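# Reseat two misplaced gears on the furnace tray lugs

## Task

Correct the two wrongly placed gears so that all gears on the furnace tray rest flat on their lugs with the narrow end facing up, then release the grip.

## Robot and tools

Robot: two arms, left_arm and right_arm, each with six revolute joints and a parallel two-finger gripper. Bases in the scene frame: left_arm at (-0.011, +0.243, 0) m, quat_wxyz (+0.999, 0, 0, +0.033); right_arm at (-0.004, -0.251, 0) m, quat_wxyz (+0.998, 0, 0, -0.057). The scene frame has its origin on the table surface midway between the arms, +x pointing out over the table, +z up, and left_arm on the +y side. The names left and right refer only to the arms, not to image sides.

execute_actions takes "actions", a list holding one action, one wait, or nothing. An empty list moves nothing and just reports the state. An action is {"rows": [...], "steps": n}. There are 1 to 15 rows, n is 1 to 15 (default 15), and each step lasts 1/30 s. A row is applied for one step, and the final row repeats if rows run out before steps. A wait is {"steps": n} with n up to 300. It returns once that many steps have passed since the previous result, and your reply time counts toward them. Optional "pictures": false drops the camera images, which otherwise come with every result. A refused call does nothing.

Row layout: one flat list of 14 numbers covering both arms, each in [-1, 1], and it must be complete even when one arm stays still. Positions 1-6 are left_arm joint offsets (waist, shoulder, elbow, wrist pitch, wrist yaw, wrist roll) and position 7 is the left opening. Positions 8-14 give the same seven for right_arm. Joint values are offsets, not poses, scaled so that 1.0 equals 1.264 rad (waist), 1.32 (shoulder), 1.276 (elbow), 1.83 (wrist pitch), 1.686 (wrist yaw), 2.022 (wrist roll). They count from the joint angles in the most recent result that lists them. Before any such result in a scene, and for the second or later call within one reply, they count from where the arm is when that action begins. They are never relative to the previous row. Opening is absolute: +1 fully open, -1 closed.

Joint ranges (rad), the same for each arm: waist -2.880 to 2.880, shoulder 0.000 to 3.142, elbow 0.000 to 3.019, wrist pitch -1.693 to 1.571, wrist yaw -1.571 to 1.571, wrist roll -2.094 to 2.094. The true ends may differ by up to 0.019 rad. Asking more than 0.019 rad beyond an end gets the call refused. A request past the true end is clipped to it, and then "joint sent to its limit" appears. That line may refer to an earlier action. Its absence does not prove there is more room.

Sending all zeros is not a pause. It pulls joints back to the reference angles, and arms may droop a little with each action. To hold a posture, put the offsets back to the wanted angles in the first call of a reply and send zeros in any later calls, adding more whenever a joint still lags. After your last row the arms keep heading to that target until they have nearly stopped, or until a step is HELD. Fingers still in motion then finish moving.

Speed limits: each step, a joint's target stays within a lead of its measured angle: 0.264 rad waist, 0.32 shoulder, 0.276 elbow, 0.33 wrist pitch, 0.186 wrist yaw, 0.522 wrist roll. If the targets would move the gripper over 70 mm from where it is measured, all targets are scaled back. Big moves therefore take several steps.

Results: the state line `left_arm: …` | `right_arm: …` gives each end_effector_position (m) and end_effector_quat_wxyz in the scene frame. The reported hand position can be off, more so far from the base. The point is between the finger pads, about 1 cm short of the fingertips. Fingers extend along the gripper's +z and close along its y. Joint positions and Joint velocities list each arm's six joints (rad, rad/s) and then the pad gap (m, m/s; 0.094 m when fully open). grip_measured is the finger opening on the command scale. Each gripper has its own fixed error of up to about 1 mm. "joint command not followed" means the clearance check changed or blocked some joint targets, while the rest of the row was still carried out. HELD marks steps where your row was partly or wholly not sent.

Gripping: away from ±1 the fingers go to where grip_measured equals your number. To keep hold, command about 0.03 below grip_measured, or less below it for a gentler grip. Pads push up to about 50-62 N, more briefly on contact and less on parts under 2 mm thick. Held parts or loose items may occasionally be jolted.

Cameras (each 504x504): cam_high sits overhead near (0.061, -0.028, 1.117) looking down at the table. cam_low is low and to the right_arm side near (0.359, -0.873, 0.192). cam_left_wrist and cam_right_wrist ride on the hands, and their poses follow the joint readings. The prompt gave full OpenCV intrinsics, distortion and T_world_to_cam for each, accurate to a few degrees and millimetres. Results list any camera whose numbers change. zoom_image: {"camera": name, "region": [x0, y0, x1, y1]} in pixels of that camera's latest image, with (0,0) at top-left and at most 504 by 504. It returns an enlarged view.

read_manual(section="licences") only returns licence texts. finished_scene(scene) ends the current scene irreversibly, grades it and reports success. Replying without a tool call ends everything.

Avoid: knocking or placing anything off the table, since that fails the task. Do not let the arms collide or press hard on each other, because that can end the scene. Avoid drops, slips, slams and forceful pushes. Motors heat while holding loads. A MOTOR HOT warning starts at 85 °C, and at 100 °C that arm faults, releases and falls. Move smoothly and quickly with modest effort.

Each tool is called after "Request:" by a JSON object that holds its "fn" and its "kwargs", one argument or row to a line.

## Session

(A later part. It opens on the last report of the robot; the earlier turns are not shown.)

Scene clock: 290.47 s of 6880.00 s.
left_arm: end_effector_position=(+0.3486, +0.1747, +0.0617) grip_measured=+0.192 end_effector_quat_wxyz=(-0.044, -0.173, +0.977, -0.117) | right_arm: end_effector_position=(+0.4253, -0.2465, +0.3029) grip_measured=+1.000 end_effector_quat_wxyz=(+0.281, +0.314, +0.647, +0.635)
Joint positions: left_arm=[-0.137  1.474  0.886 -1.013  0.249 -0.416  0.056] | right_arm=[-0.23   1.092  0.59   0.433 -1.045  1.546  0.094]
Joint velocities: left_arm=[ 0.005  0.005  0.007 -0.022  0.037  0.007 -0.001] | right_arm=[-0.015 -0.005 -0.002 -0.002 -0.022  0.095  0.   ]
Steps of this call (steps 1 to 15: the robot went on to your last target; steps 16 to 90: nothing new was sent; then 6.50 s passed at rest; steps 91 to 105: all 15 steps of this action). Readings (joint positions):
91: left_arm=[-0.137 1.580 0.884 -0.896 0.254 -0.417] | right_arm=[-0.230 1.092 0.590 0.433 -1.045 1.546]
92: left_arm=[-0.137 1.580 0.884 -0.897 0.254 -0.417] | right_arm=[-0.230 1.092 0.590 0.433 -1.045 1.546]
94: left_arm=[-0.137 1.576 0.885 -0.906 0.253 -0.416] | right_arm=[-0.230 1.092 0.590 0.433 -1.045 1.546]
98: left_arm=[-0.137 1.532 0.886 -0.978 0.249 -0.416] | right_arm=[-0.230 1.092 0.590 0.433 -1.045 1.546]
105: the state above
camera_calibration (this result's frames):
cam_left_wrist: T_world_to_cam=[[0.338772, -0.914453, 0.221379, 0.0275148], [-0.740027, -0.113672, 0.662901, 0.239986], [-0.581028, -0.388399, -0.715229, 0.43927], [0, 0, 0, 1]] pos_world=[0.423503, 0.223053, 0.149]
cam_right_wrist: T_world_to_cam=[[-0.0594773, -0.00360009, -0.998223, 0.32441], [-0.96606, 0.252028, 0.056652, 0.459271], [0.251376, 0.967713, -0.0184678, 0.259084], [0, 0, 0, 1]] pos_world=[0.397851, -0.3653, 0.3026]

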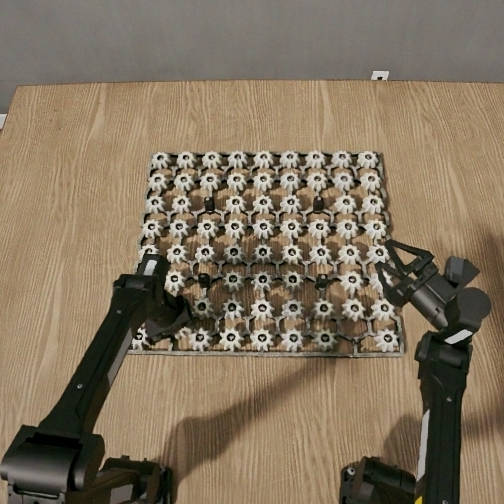

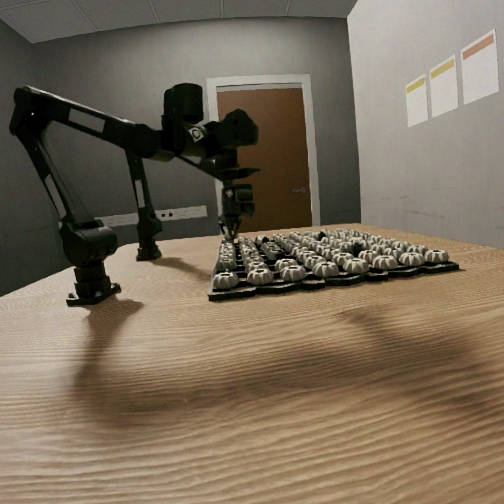

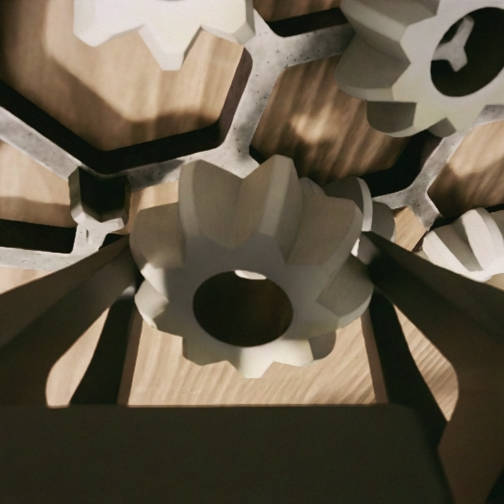

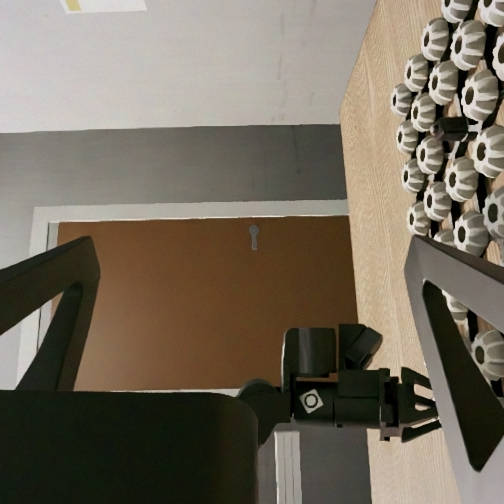

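Request:
{"fn": "execute_actions", "kwargs": {
  "actions": [
    {"rows":[[0,-0.01,0,0,-0.015,0.02,0.13,0,0,0.02,0,0,0,1],[0,-0.02,-0.01,0,-0.03,0.04,0.13,0,0,0.02,0,0,0,1],[0,-0.03,-0.02,-0.01,-0.045,0.06,0.13,0,0,0.02,0,0,0,1],[-0.01,-0.04,-0.03,-0.01,-0.06,0.08,0.13,0,0,0.02,0,0,0,1],[-0.01,-0.05,-0.04,-0.02,-0.075,0.1,0.13,0,0,0.02,0,0,0,1],[-0.02,-0.06,-0.05,-0.02,-0.09,0.12,0.13,0,0,0.02,0,0,0,1],[-0.02,-0.07,-0.06,-0.03,-0.105,0.14,0.13,0,0,0.02,0,0,0,1],[-0.02,-0.074,-0.061,-0.031,-0.12,0.16,0.13,0,0,0.02,0,0,0,1],[-0.02,-0.074,-0.061,-0.031,-0.135,0.18,0.13,0,0,0.02,0,0,0,1],[-0.02,-0.074,-0.061,-0.031,-0.146,0.2,0.13,0,0,0.02,0,0,0,1]],"steps":15}
  ]
}}

Scene clock: 303.43 s of 6880.00 s.
left_arm: end_effector_position=(+0.2965, +0.2136, +0.0503) grip_measured=+0.192 end_effector_quat_wxyz=(-0.056, +0.007, +0.998, +0.001) | right_arm: end_effector_position=(+0.4253, -0.2465, +0.3029) grip_measured=+1.000 end_effector_quat_wxyz=(+0.281, +0.314, +0.647, +0.635)
Joint positions: left_arm=[-0.156  1.4    0.784 -1.066  0.006 -0.074  0.056] | right_arm=[-0.23   1.092  0.59   0.433 -1.045  1.546  0.094]
Joint velocities: left_arm=[-0.015  0.005 -0.002 -0.007  0.022  0.3   -0.   ] | right_arm=[-0.015 -0.005  0.007  0.037 -0.022  0.022  0.   ]
Steps of this call (steps 1 to 15: the robot went on to your last target; steps 16 to 90: nothing new was sent; then 9.47 s passed at rest; steps 91 to 105: all 15 steps of this action). Readings (joint positions):
91: left_arm=[-0.137 1.474 0.885 -1.015 0.239 -0.412] | right_arm=[-0.230 1.092 0.590 0.433 -1.045 1.546]
92: left_arm=[-0.137 1.474 0.883 -1.015 0.220 -0.401] | right_arm=[-0.230 1.092 0.590 0.433 -1.045 1.546]
94: left_arm=[-0.137 1.470 0.868 -1.015 0.170 -0.363] | right_arm=[-0.230 1.092 0.590 0.433 -1.045 1.546]
98: left_arm=[-0.147 1.434 0.811 -1.042 0.070 -0.247] | right_arm=[-0.230 1.092 0.590 0.433 -1.045 1.546]
105: the state above
camera_calibration (this result's frames):
cam_left_wrist: T_world_to_cam=[[-0.0239798, -0.99969, 0.00675283, 0.219862], [-0.744678, 0.0223686, 0.667049, 0.185515], [-0.666993, 0.010967, -0.744983, 0.357662], [0, 0, 0, 1]] pos_world=[0.381979, 0.211721, 0.14122]
cam_right_wrist: T_world_to_cam=[[-0.0594773, -0.00360009, -0.998223, 0.32441], [-0.96606, 0.252028, 0.056652, 0.459271], [0.251376, 0.967713, -0.0184678, 0.259084], [0, 0, 0, 1]] pos_world=[0.397851, -0.3653, 0.3026]

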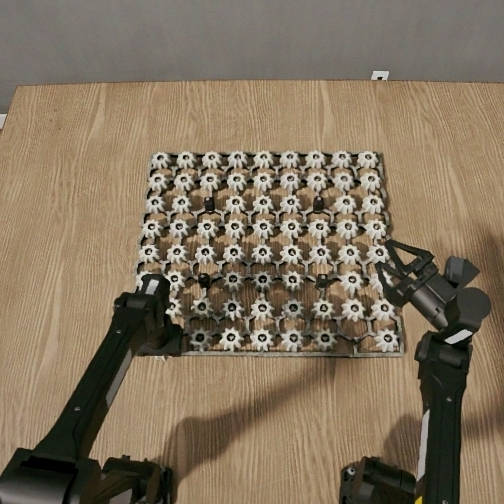

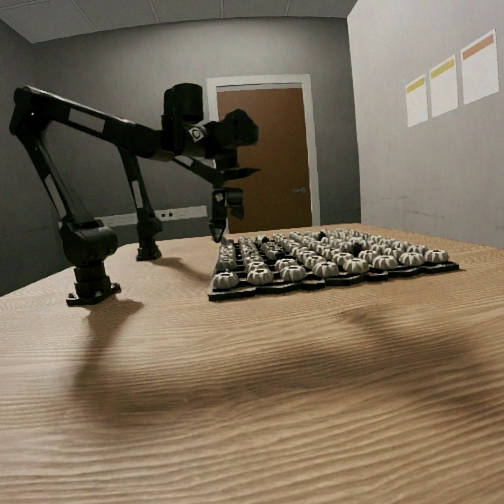

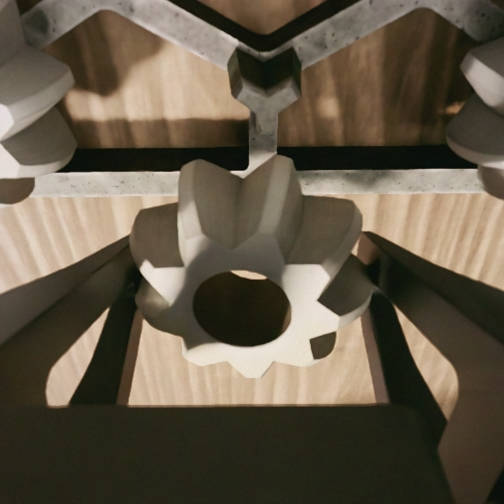

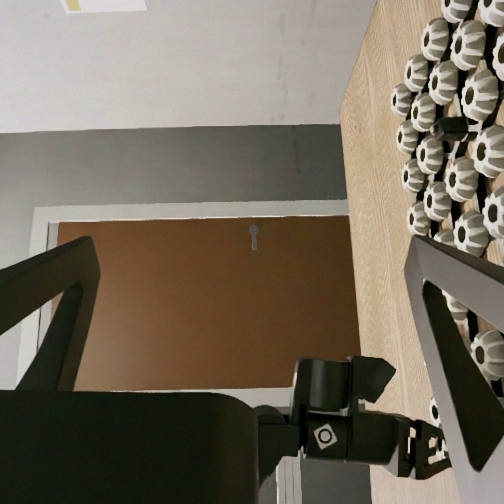

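Request:
{"fn": "execute_actions", "kwargs": {
  "actions": [
    {"rows":[[-0.01,0,0.03,0.015,0,0.015,0.13,0,0,0.02,0,0,0,1],[-0.015,0,0.05,0.03,0,0.03,0.13,0,0,0.02,0,0,0,1],[-0.015,0.005,0.05,0.045,0,0.03,0.13,0,0,0.02,0,0,0,1]],"steps":15}
  ]
}}

Scene clock: 309.93 s of 6880.00 s.
left_arm: end_effector_position=(+0.3220, +0.2078, +0.0548) grip_measured=+0.133 end_effector_quat_wxyz=(-0.010, +0.038, +0.999, -0.001) | right_arm: end_effector_position=(+0.4253, -0.2465, +0.3029) grip_measured=+1.000 end_effector_quat_wxyz=(+0.281, +0.314, +0.647, +0.635)
Joint positions: left_arm=[-0.169  1.398  0.801 -0.993  0.003 -0.025  0.053] | right_arm=[-0.23   1.092  0.59   0.433 -1.045  1.546  0.094]
Joint velocities: left_arm=[-0.015 -0.005  0.017  0.002  0.051  0.037 -0.002] | right_arm=[-0.015 -0.015  0.012 -0.012 -0.022 -0.022  0.   ]
Steps of this call (steps 1 to 30: the robot went on to your last target; steps 31 to 110: nothing new was sent; then 2.33 s passed at rest; steps 111 to 125: all 15 steps of this action). Readings (joint positions):
111: left_arm=[-0.157 1.394 0.782 -1.062 0.002 -0.025] | right_arm=[-0.230 1.092 0.590 0.433 -1.045 1.546]
112: left_arm=[-0.157 1.394 0.782 -1.054 0.002 -0.025] | right_arm=[-0.230 1.092 0.590 0.433 -1.045 1.546]
114: left_arm=[-0.161 1.395 0.784 -1.023 0.003 -0.025] | right_arm=[-0.230 1.092 0.590 0.433 -1.045 1.546]
118: left_arm=[-0.169 1.397 0.798 -0.996 0.003 -0.025] | right_arm=[-0.230 1.092 0.590 0.433 -1.045 1.546]
125: the state above
camera_calibration (this result's frames):
cam_left_wrist: T_world_to_cam=[[-0.0862506, -0.996225, 0.00986672, 0.233745], [-0.799679, 0.0751341, 0.595708, 0.212299], [-0.5942, 0.0434899, -0.80314, 0.351082], [0, 0, 0, 1]] pos_world=[0.398545, 0.201643, 0.153194]
cam_right_wrist: T_world_to_cam=[[-0.0594773, -0.00360009, -0.998223, 0.32441], [-0.96606, 0.252028, 0.056652, 0.459271], [0.251376, 0.967713, -0.0184678, 0.259084], [0, 0, 0, 1]] pos_world=[0.397851, -0.3653, 0.3026]

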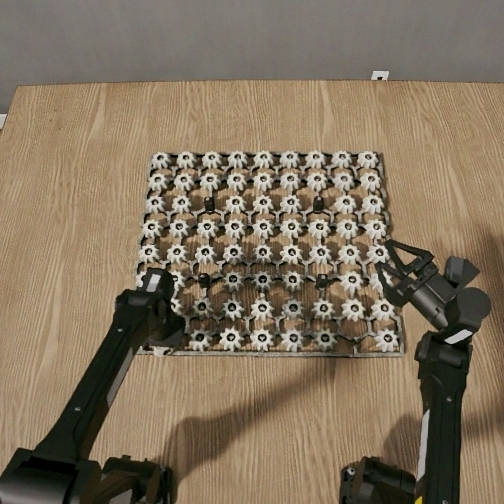

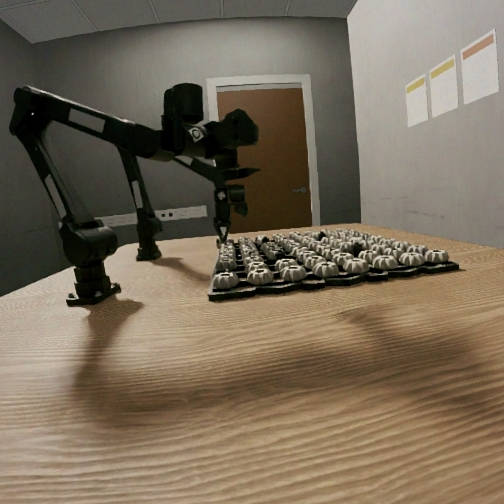

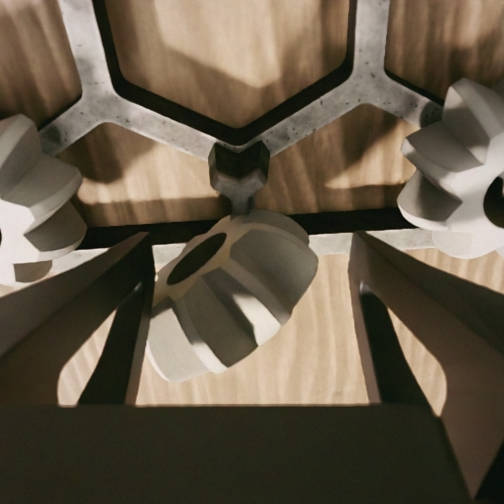

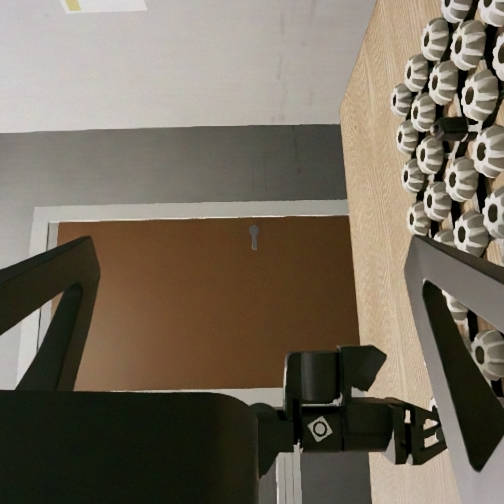

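Request:
{"fn": "execute_actions", "kwargs": {
  "actions": [
    {"rows":[[0,-0.04,0,-0.04,0,0,0.6,0,0,0.02,0,0,0,1],[0,-0.09,-0.03,-0.09,0,0,0.6,0,0,0.02,0,0,0,1]],"steps":15}
  ]
}}

Scene clock: 313.10 s of 6880.00 s.
left_arm: end_effector_position=(+0.2692, +0.2131, +0.0772) grip_measured=+0.597 end_effector_quat_wxyz=(-0.052, +0.038, +0.998, +0.002) | right_arm: end_effector_position=(+0.4253, -0.2465, +0.3029) grip_measured=+1.000 end_effector_quat_wxyz=(+0.281, +0.314, +0.647, +0.635)
Joint positions: left_arm=[-0.169  1.275  0.752 -1.151  0.003 -0.025  0.075] | right_arm=[-0.23   1.092  0.59   0.433 -1.045  1.546  0.094]
Joint velocities: left_arm=[-0.015 -0.015 -0.007  0.002 -0.037  0.022 -0.001] | right_arm=[-0.015 -0.005 -0.012 -0.007  0.022 -0.037  0.   ]
Steps of this call (steps 1 to 15: the robot went on to your last target; steps 16 to 80: nothing new was sent; steps 81 to 95: all 15 steps of this action). Readings (joint positions):
81: left_arm=[-0.169 1.396 0.801 -1.003 0.003 -0.025] | right_arm=[-0.230 1.092 0.590 0.433 -1.045 1.546]
82: left_arm=[-0.169 1.387 0.798 -1.034 0.003 -0.025] | right_arm=[-0.230 1.092 0.590 0.433 -1.045 1.546]
84: left_arm=[-0.169 1.343 0.776 -1.105 0.003 -0.025] | right_arm=[-0.230 1.092 0.590 0.433 -1.045 1.546]
88: left_arm=[-0.169 1.277 0.752 -1.151 0.003 -0.025] | right_arm=[-0.230 1.092 0.590 0.433 -1.045 1.546]
95: the state above
camera_calibration (this result's frames):
cam_left_wrist: T_world_to_cam=[[-0.0858147, -0.996271, 0.00891972, 0.23426], [-0.746638, 0.0702349, 0.661512, 0.138065], [-0.659672, 0.0501077, -0.749881, 0.349501], [0, 0, 0, 1]] pos_world=[0.353744, 0.206177, 0.168663]
cam_right_wrist: T_world_to_cam=[[-0.0594773, -0.00360009, -0.998223, 0.32441], [-0.96606, 0.252028, 0.056652, 0.459271], [0.251376, 0.967713, -0.0184678, 0.259084], [0, 0, 0, 1]] pos_world=[0.397851, -0.3653, 0.3026]

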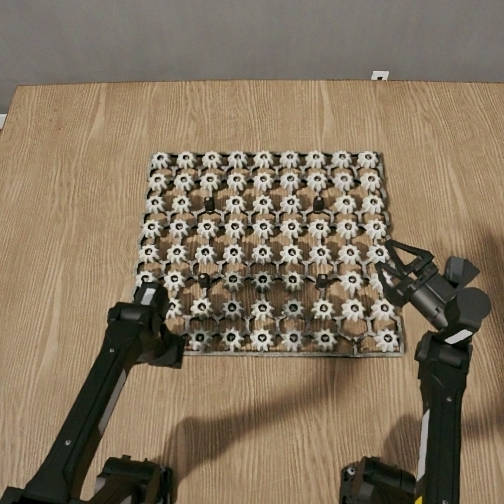

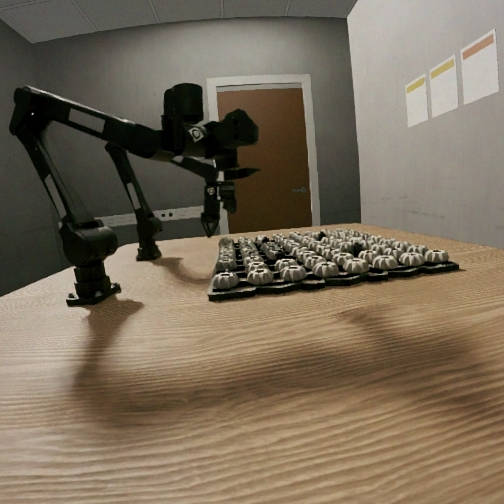

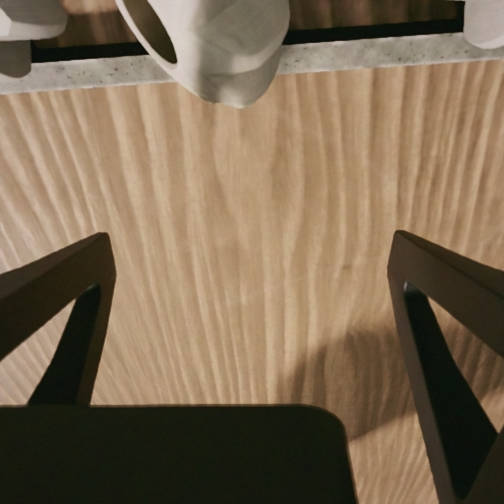

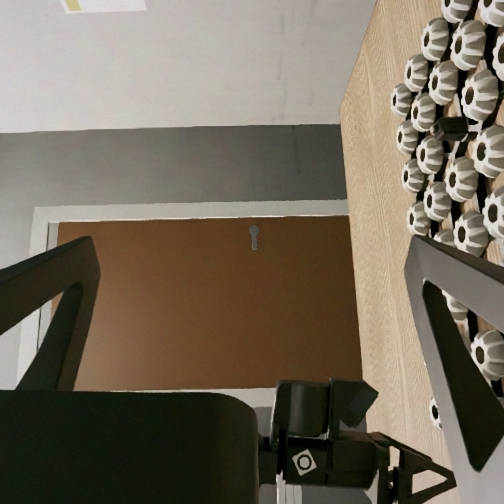

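Request:
{"fn": "execute_actions", "kwargs": {
  "actions": [
    {"rows":[[0,-0.03,0,0.14,0,0,0.6,0,0,0.02,0,0,0,1]],"steps":15}
  ]
}}

Scene clock: 315.73 s of 6880.00 s.
left_arm: end_effector_position=(+0.3236, +0.2075, +0.0811) grip_measured=+0.597 end_effector_quat_wxyz=(+0.075, +0.038, +0.996, -0.006) | right_arm: end_effector_position=(+0.4253, -0.2465, +0.3029) grip_measured=+1.000 end_effector_quat_wxyz=(+0.281, +0.314, +0.647, +0.635)
Joint positions: left_arm=[-0.169  1.249  0.737 -0.909  0.003 -0.025  0.075] | right_arm=[-0.23   1.092  0.59   0.433 -1.045  1.546  0.094]
Joint velocities: left_arm=[-0.015 -0.005 -0.002  0.002 -0.051 -0.051  0.   ] | right_arm=[-0.005 -0.005 -0.017 -0.002  0.007  0.007  0.   ]
Steps of this call (steps 1 to 15: the robot went on to your last target; steps 16 to 64: nothing new was sent; steps 65 to 79: all 15 steps of this action). Readings (joint positions):
65: left_arm=[-0.169 1.272 0.747 -1.113 0.003 -0.025] | right_arm=[-0.230 1.092 0.590 0.433 -1.045 1.546]
66: left_arm=[-0.169 1.267 0.739 -1.038 0.003 -0.025] | right_arm=[-0.230 1.092 0.590 0.433 -1.045 1.546]
68: left_arm=[-0.169 1.261 0.737 -0.948 0.003 -0.025] | right_arm=[-0.230 1.092 0.590 0.433 -1.045 1.546]
72: left_arm=[-0.169 1.250 0.737 -0.910 0.003 -0.025] | right_arm=[-0.230 1.092 0.590 0.433 -1.045 1.546]
79: the state above
camera_calibration (this result's frames):
cam_left_wrist: T_world_to_cam=[[-0.0885612, -0.99599, 0.0126971, 0.233865], [-0.888088, 0.0847265, 0.451797, 0.236272], [-0.451061, 0.0287355, -0.892031, 0.337054], [0, 0, 0, 1]] pos_world=[0.382574, 0.203223, 0.190946]
cam_right_wrist: T_world_to_cam=[[-0.0594773, -0.00360009, -0.998223, 0.32441], [-0.96606, 0.252028, 0.056652, 0.459271], [0.251376, 0.967713, -0.0184678, 0.259084], [0, 0, 0, 1]] pos_world=[0.397851, -0.3653, 0.3026]

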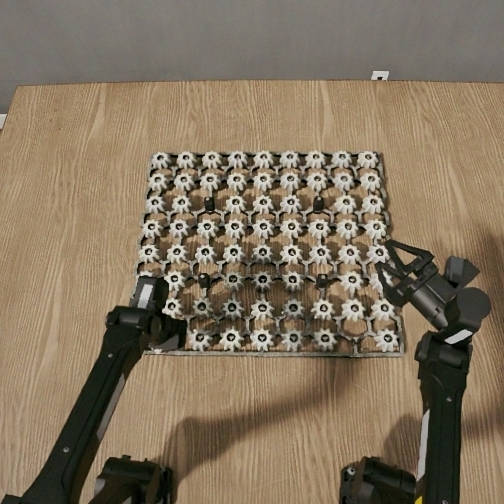

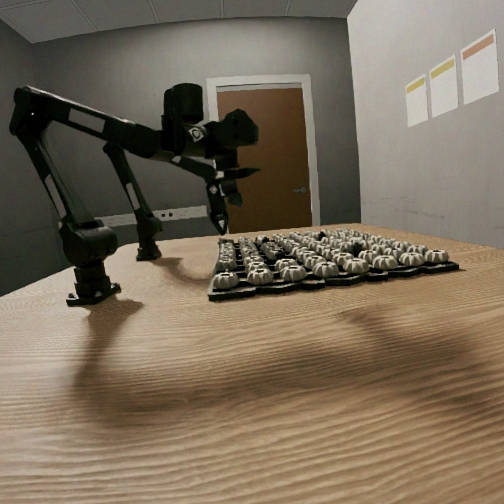

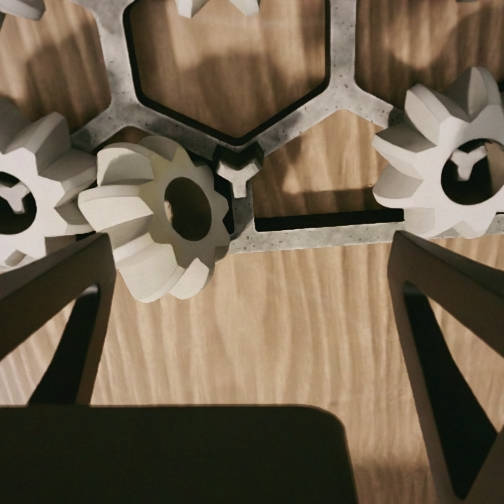

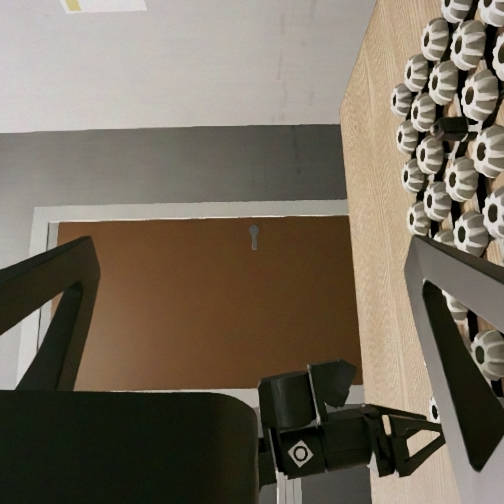

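Request:
{"fn": "execute_actions", "kwargs": {
  "actions": [
    {"rows":[[-0.08,0,0,-0.04,-0.15,-0.4,0.5,0,0,0.02,0,0,0,1],[-0.08,0,0,-0.04,-0.15,-0.4,0.5,0,0,0.02,0,0,0,1],[-0.08,0,0,-0.04,-0.15,-0.4,0.5,0,0,0.02,0,0,0,1],[-0.167,0,0,-0.04,-0.3,-0.764,0.5,0,0,0.02,0,0,0,1],[-0.167,0,0,-0.04,-0.3,-0.764,0.5,0,0,0.02,0,0,0,1],[-0.167,0,0,-0.04,-0.3,-0.764,0.5,0,0,0.02,0,0,0,1],[-0.167,0,0,-0.04,-0.3,-0.764,0.5,0,0,0.02,0,0,0,1],[-0.167,0.04,0,-0.04,-0.3,-0.764,0.5,0,0,0.02,0,0,0,1]],"steps":15}
  ]
}}

Scene clock: 333.37 s of 6880.00 s.
left_arm: end_effector_position=(+0.3126, +0.2216, +0.0819) grip_measured=+0.503 end_effector_quat_wxyz=(+0.192, -0.483, +0.840, +0.156) | right_arm: end_effector_position=(+0.4253, -0.2465, +0.3029) grip_measured=+1.000 end_effector_quat_wxyz=(+0.281, +0.314, +0.647, +0.635)
Joint positions: left_arm=[-0.387  1.303  0.73  -0.973 -0.498 -1.356  0.071] | right_arm=[-0.23   1.092  0.59   0.433 -1.045  1.546  0.094]
Joint velocities: left_arm=[ 0.024  0.015  0.007 -0.012  0.022 -1.385 -0.001] | right_arm=[-0.005  0.005 -0.022 -0.007  0.022 -0.007  0.   ]
Steps of this call (steps 1 to 15: the robot went on to your last target; steps 16 to 90: nothing new was sent; then 14.13 s passed at rest; steps 91 to 105: all 15 steps of this action). Readings (joint positions):
91: left_arm=[-0.180 1.249 0.737 -0.919 -0.081 -0.099] | right_arm=[-0.230 1.092 0.590 0.433 -1.045 1.546]
92: left_arm=[-0.201 1.249 0.737 -0.938 -0.177 -0.198] | right_arm=[-0.230 1.092 0.590 0.433 -1.045 1.546]
94: left_arm=[-0.257 1.249 0.733 -0.962 -0.310 -0.392] | right_arm=[-0.230 1.092 0.590 0.433 -1.045 1.546]
98: left_arm=[-0.385 1.252 0.730 -0.972 -0.492 -0.779] | right_arm=[-0.230 1.092 0.590 0.433 -1.045 1.546]
105: the state above
camera_calibration (this result's frames):
cam_left_wrist: T_world_to_cam=[[0.864808, -0.496487, -0.0748823, -0.154676], [-0.485706, -0.865013, 0.125866, 0.336338], [-0.127265, -0.0724791, -0.989217, 0.261547], [0, 0, 0, 1]] pos_world=[0.330412, 0.233099, 0.204811]
cam_right_wrist: T_world_to_cam=[[-0.0594773, -0.00360009, -0.998223, 0.32441], [-0.96606, 0.252028, 0.056652, 0.459271], [0.251376, 0.967713, -0.0184678, 0.259084], [0, 0, 0, 1]] pos_world=[0.397851, -0.3653, 0.3026]

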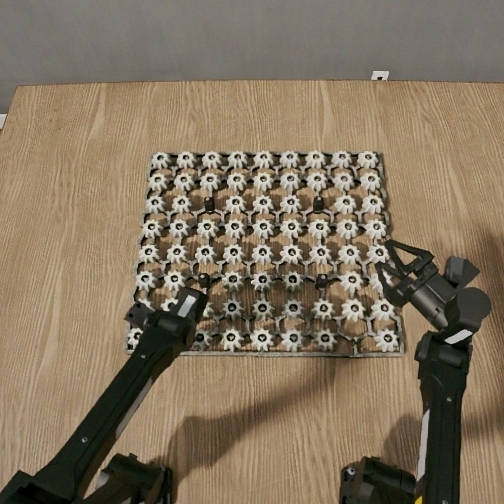

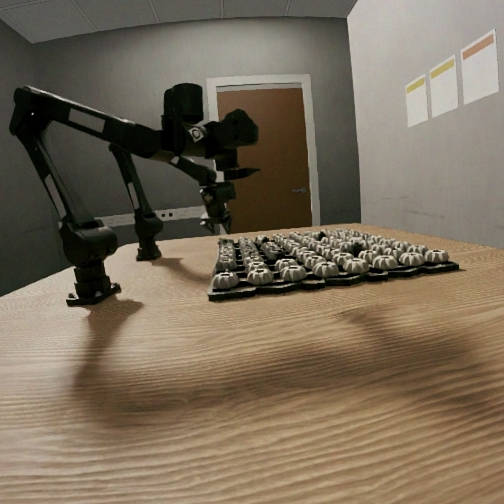

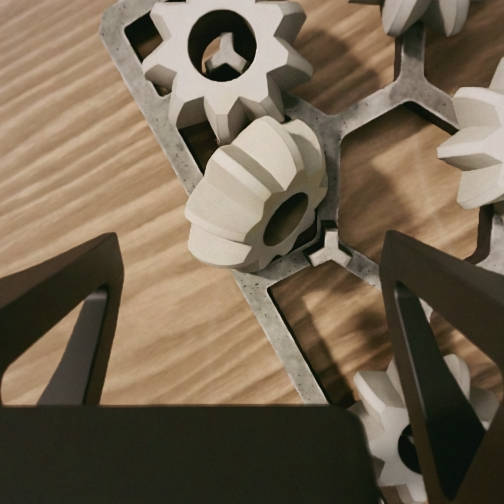

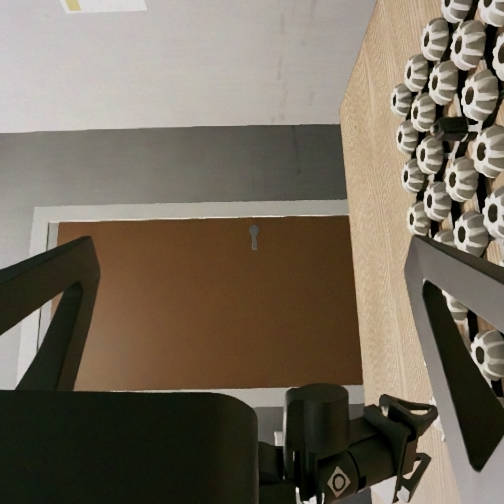

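Request:
{"fn": "execute_actions", "kwargs": {
  "actions": [
    {"steps":10}
  ]
}}

Scene clock: 336.07 s of 6880.00 s.
left_arm: end_effector_position=(+0.3127, +0.2218, +0.0819) grip_measured=+0.503 end_effector_quat_wxyz=(+0.206, -0.564, +0.788, +0.136) | right_arm: end_effector_position=(+0.4253, -0.2465, +0.3029) grip_measured=+1.000 end_effector_quat_wxyz=(+0.281, +0.314, +0.647, +0.635)
Joint positions: left_arm=[-0.386  1.303  0.73  -0.973 -0.499 -1.557  0.071] | right_arm=[-0.23   1.092  0.59   0.433 -1.045  1.546  0.094]
Joint velocities: left_arm=[ 0.005 -0.005  0.022  0.012 -0.095 -0.037  0.   ] | right_arm=[-0.015 -0.015  0.002 -0.002  0.051 -0.037  0.   ]
Steps of this call (steps 1 to 30: the robot went on to your last target; steps 31 to 81: nothing new was sent). Readings (joint positions):
1: left_arm=[-0.386 1.303 0.730 -0.973 -0.499 -1.396] | right_arm=[-0.230 1.092 0.590 0.433 -1.045 1.546]
2: left_arm=[-0.386 1.303 0.730 -0.973 -0.499 -1.429] | right_arm=[-0.230 1.092 0.590 0.433 -1.045 1.546]
4: left_arm=[-0.386 1.303 0.730 -0.973 -0.499 -1.475] | right_arm=[-0.230 1.092 0.590 0.433 -1.045 1.546]
8: left_arm=[-0.386 1.303 0.730 -0.973 -0.499 -1.524] | right_arm=[-0.230 1.092 0.590 0.433 -1.045 1.546]
81: the state above
All arms were judged still, so your last target was given up. Only a new action makes them travel on or press farther. Fingers that are still opening or closing keep moving.
camera_calibration (this result's frames):
cam_left_wrist: T_world_to_cam=[[0.94112, -0.337439, 0.0207136, -0.221577], [-0.337422, -0.933734, 0.119528, 0.3059], [-0.0209923, -0.119479, -0.992615, 0.23907], [0, 0, 0, 1]] pos_world=[0.316766, 0.239425, 0.205331]
cam_right_wrist: T_world_to_cam=[[-0.0594773, -0.00360009, -0.998223, 0.32441], [-0.96606, 0.252028, 0.056652, 0.459271], [0.251376, 0.967713, -0.0184678, 0.259084], [0, 0, 0, 1]] pos_world=[0.397851, -0.3653, 0.3026]

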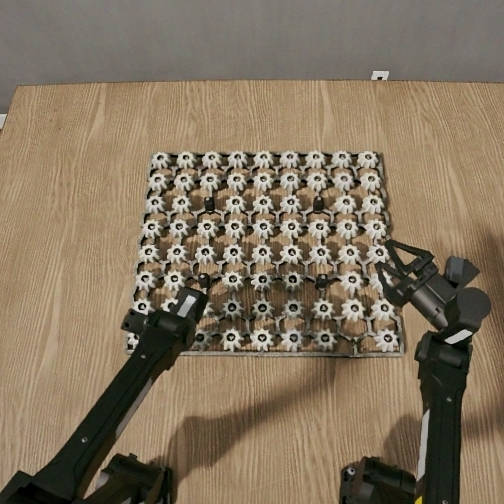

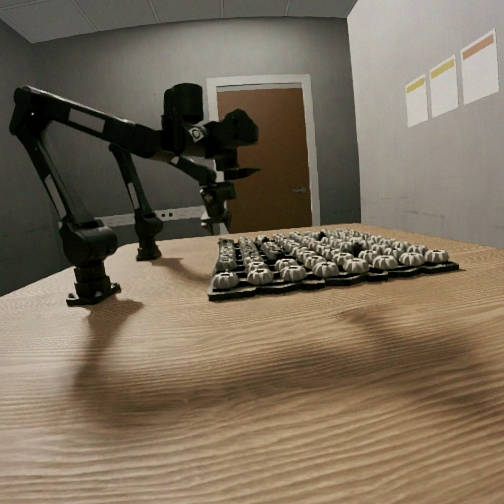

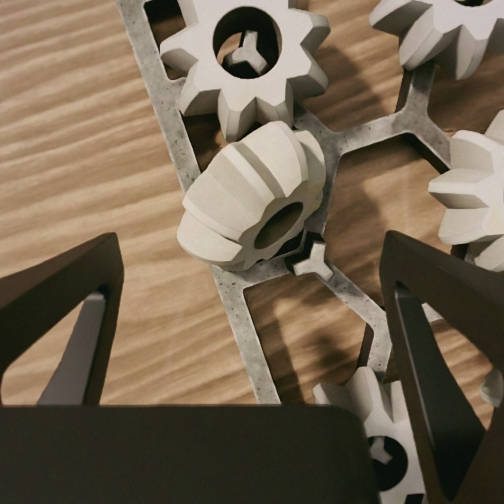

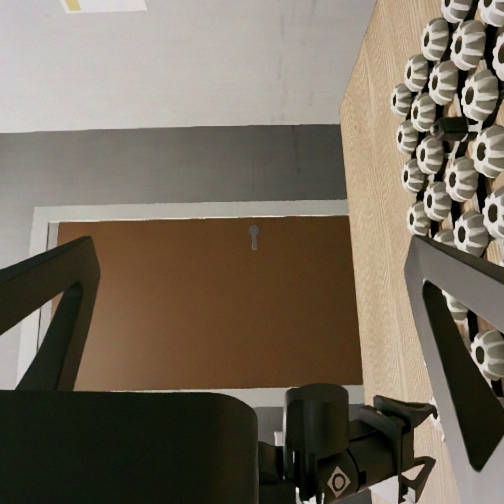

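Request:
{"fn": "execute_actions", "kwargs": {
  "actions": [
    {"rows":[[0.1,0,0.06,0,0.15,0.4,-0.5,0,0,0.02,0,0,0,1],[0.1,0,0.06,0,0.15,0.4,-0.5,0,0,0.02,0,0,0,1],[0.22,0,0.12,-0.01,0.296,0.767,-1,0,0,0.02,0,0,0,1],[0.22,0,0.12,-0.01,0.296,0.767,-1,0,0,0.02,0,0,0,1],[0.22,0.05,0.12,-0.01,0.296,0.767,-1,0,0,0.02,0,0,0,1],[0.22,0.05,0.12,-0.01,0.296,0.767,-1,0,0,0.02,0,0,0,1],[0.22,0.1,0.12,-0.01,0.296,0.767,-1,0,0,0.02,0,0,0,1]],"steps":15}
  ]
}}

Request:
{"fn": "execute_actions", "kwargs": {
  "actions": [
    {"steps":20}
  ]
}}

Scene clock: 357.07 s of 6880.00 s.
left_arm: end_effector_position=(+0.3505, +0.2300, +0.0585) grip_measured=-0.993 end_effector_quat_wxyz=(+0.001, -0.102, +0.995, +0.001) | right_arm: end_effector_position=(+0.4253, -0.2465, +0.3029) grip_measured=+1.000 end_effector_quat_wxyz=(+0.281, +0.314, +0.647, +0.635)
Joint positions: left_arm=[-0.102  1.447  0.863 -0.985 -0.003 -0.24   0.   ] | right_arm=[-0.23   1.092  0.59   0.433 -1.045  1.546  0.094]
Joint velocities: left_arm=[-0.083 -0.015 -0.007  0.012 -0.095  1.458  0.001] | right_arm=[ 0.015 -0.015 -0.002 -0.012  0.022  0.051  0.   ]
Steps of this call (steps 1 to 90: nothing new was sent; then 17.50 s passed at rest; steps 91 to 105: all 15 steps of this action). Readings (joint positions):
91: left_arm=[-0.374 1.303 0.733 -0.973 -0.414 -1.483] | right_arm=[-0.230 1.092 0.590 0.433 -1.045 1.546]
92: left_arm=[-0.349 1.303 0.738 -0.973 -0.318 -1.385] | right_arm=[-0.230 1.092 0.590 0.433 -1.045 1.546]
94: left_arm=[-0.258 1.304 0.759 -0.979 -0.150 -1.222] | right_arm=[-0.230 1.092 0.590 0.433 -1.045 1.546]
98: left_arm=[-0.094 1.361 0.843 -0.985 -0.012 -0.839] | right_arm=[-0.230 1.092 0.590 0.433 -1.045 1.546]
105: the state above
camera_calibration (this result's frames):
cam_left_wrist: T_world_to_cam=[[0.19335, -0.981115, 0.00541116, 0.157121], [-0.801282, -0.154723, 0.577934, 0.285702], [-0.566182, -0.116079, -0.816066, 0.397602], [0, 0, 0, 1]] pos_world=[0.423664, 0.244511, 0.158502]
cam_right_wrist: T_world_to_cam=[[-0.0594773, -0.00360009, -0.998223, 0.32441], [-0.96606, 0.252028, 0.056652, 0.459271], [0.251376, 0.967713, -0.0184678, 0.259084], [0, 0, 0, 1]] pos_world=[0.397851, -0.3653, 0.3026]

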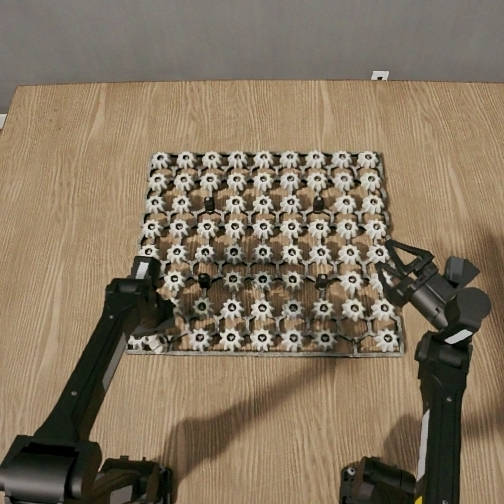

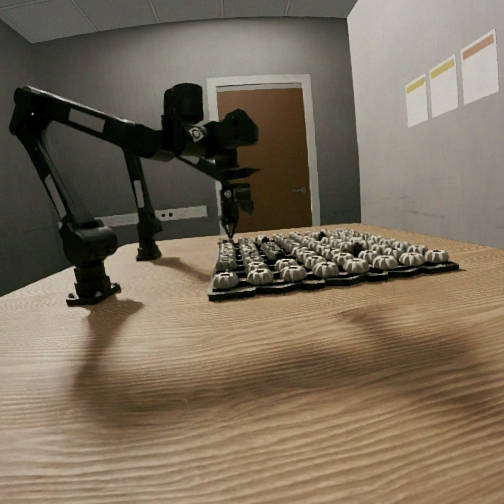

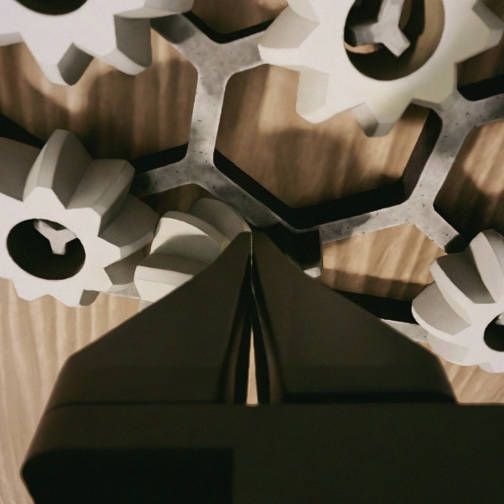

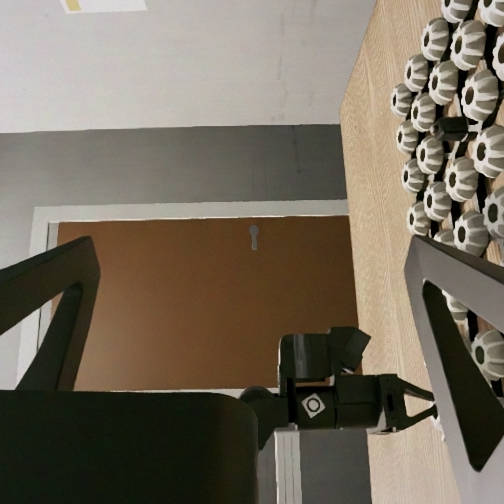

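Scene clock: 357.73 s of 6880.00 s.
left_arm: end_effector_position=(+0.3505, +0.2291, +0.0585) grip_measured=-0.993 end_effector_quat_wxyz=(+0.001, +0.008, +1.000, +0.001) | right_arm: end_effector_position=(+0.4253, -0.2465, +0.3029) grip_measured=+1.000 end_effector_quat_wxyz=(+0.281, +0.314, +0.647, +0.635)
Joint positions: left_arm=[-0.105  1.447  0.863 -0.985 -0.003 -0.022  0.   ] | right_arm=[-0.23   1.092  0.59   0.433 -1.045  1.546  0.094]
Joint velocities: left_arm=[ 0.005  0.005 -0.007 -0.022  0.081  0.007 -0.   ] | right_arm=[-0.005 -0.005 -0.007 -0.002 -0.022  0.007  0.   ]
Steps of this call (steps 1 to 20: the robot went on to your last target). Readings (joint positions):
1: left_arm=[-0.104 1.447 0.863 -0.985 -0.003 -0.196] | right_arm=[-0.230 1.092 0.590 0.433 -1.045 1.546]
2: left_arm=[-0.105 1.447 0.863 -0.985 -0.003 -0.160] | right_arm=[-0.230 1.092 0.590 0.433 -1.045 1.546]
4: left_arm=[-0.105 1.447 0.863 -0.985 -0.003 -0.109] | right_arm=[-0.230 1.092 0.590 0.433 -1.045 1.546]
8: left_arm=[-0.105 1.447 0.863 -0.985 -0.003 -0.056] | right_arm=[-0.230 1.092 0.590 0.433 -1.045 1.546]
20: the state above
camera_calibration (this result's frames):
cam_left_wrist: T_world_to_cam=[[-0.0262885, -0.999643, 0.00485192, 0.237435], [-0.815407, 0.0242508, 0.57838, 0.249453], [-0.578291, 0.0112485, -0.815753, 0.37253], [0, 0, 0, 1]] pos_world=[0.425078, 0.22711, 0.158462]
cam_right_wrist: T_world_to_cam=[[-0.0594773, -0.00360009, -0.998223, 0.32441], [-0.96606, 0.252028, 0.056652, 0.459271], [0.251376, 0.967713, -0.0184678, 0.259084], [0, 0, 0, 1]] pos_world=[0.397851, -0.3653, 0.3026]

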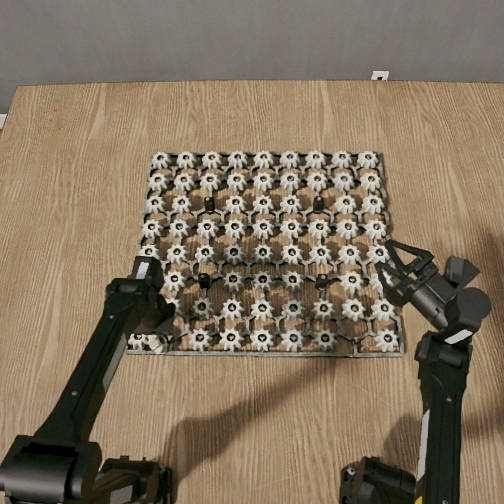

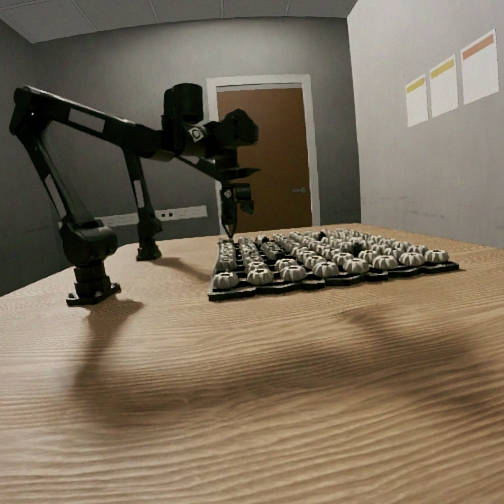

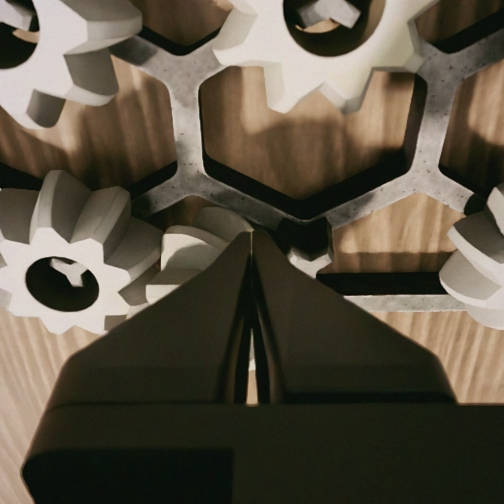

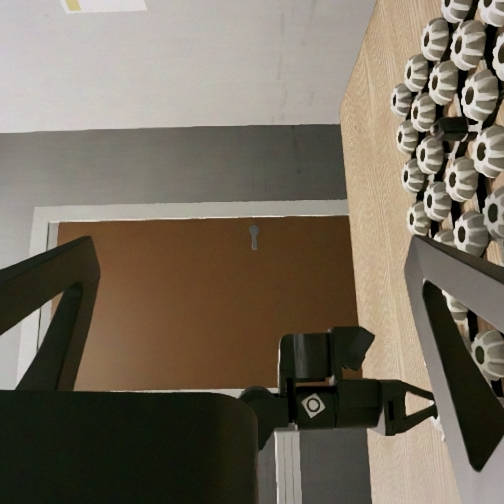

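Request:
{"fn": "execute_actions", "kwargs": {
  "actions": [
    {"rows":[[0,0.025,0,0.02,0,0,-1,0,0,0.02,0,0,0,1],[0,0.045,0,0.035,0,0,-1,0,0,0.02,0,0,0,1],[0,0.06,-0.01,0.05,0,0,-1,0,0,0.02,0,0,0,1]],"steps":15}
  ]
}}

Scene clock: 364.30 s of 6880.00 s.
left_arm: end_effector_position=(+0.3555, +0.2279, +0.0242) grip_measured=-0.993 end_effector_quat_wxyz=(-0.008, +0.010, +1.000, -0.000) | right_arm: end_effector_position=(+0.4253, -0.2465, +0.3029) grip_measured=+1.000 end_effector_quat_wxyz=(+0.281, +0.314, +0.647, +0.635)
Joint positions: left_arm=[-0.106  1.532  0.847 -0.902  0.001 -0.019  0.   ] | right_arm=[-0.23   1.092  0.59   0.433 -1.045  1.546  0.094]
Joint velocities: left_arm=[-0.005 -0.015 -0.012 -0.002  0.022 -0.037 -0.001] | right_arm=[ 0.005 -0.005  0.002 -0.002 -0.066 -0.066  0.   ]
Steps of this call (steps 1 to 15: the robot went on to your last target; steps 16 to 90: nothing new was sent; then 3.07 s passed at rest; steps 91 to 105: all 15 steps of this action). Readings (joint positions):
91: left_arm=[-0.105 1.448 0.863 -0.982 -0.003 -0.019] | right_arm=[-0.230 1.092 0.590 0.433 -1.045 1.546]
92: left_arm=[-0.105 1.453 0.863 -0.970 -0.003 -0.019] | right_arm=[-0.230 1.092 0.590 0.433 -1.045 1.546]
94: left_arm=[-0.105 1.477 0.862 -0.931 -0.003 -0.019] | right_arm=[-0.230 1.092 0.590 0.433 -1.045 1.546]
98: left_arm=[-0.105 1.526 0.851 -0.906 -0.003 -0.019] | right_arm=[-0.230 1.092 0.590 0.433 -1.045 1.546]
105: the state above
camera_calibration (this result's frames):
cam_left_wrist: T_world_to_cam=[[-0.0295742, -0.99953, 0.00810229, 0.237596], [-0.804292, 0.0286088, 0.593545, 0.26808], [-0.593497, 0.011037, -0.80476, 0.352619], [0, 0, 0, 1]] pos_world=[0.43192, 0.225923, 0.122731]
cam_right_wrist: T_world_to_cam=[[-0.0594773, -0.00360009, -0.998223, 0.32441], [-0.96606, 0.252028, 0.056652, 0.459271], [0.251376, 0.967713, -0.0184678, 0.259084], [0, 0, 0, 1]] pos_world=[0.397851, -0.3653, 0.3026]

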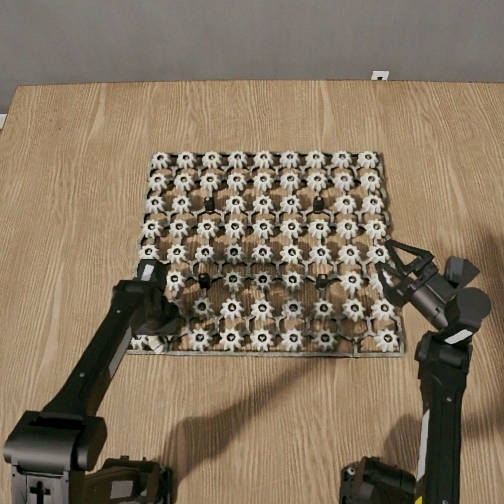

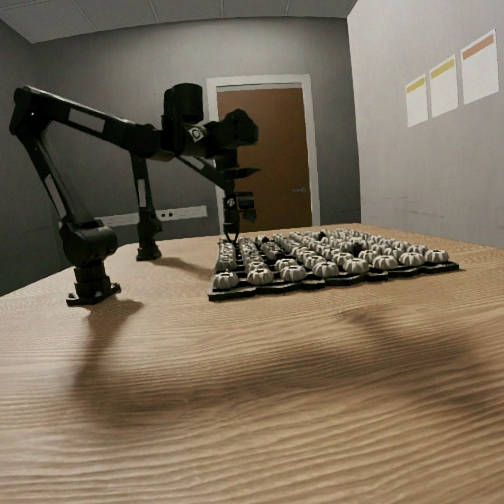

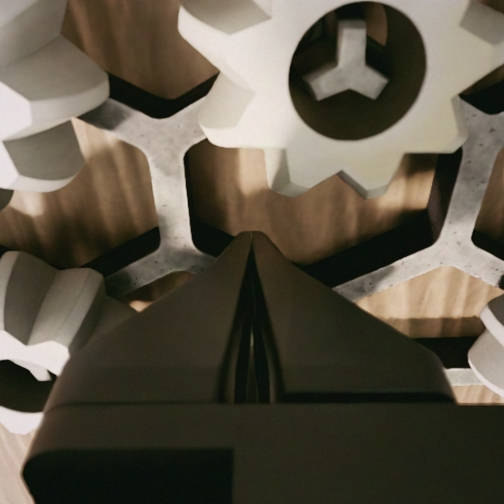

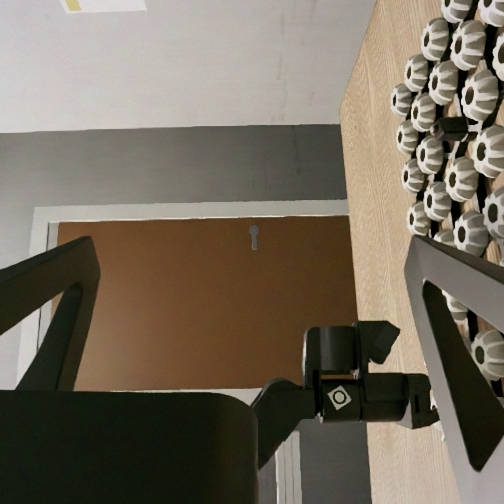

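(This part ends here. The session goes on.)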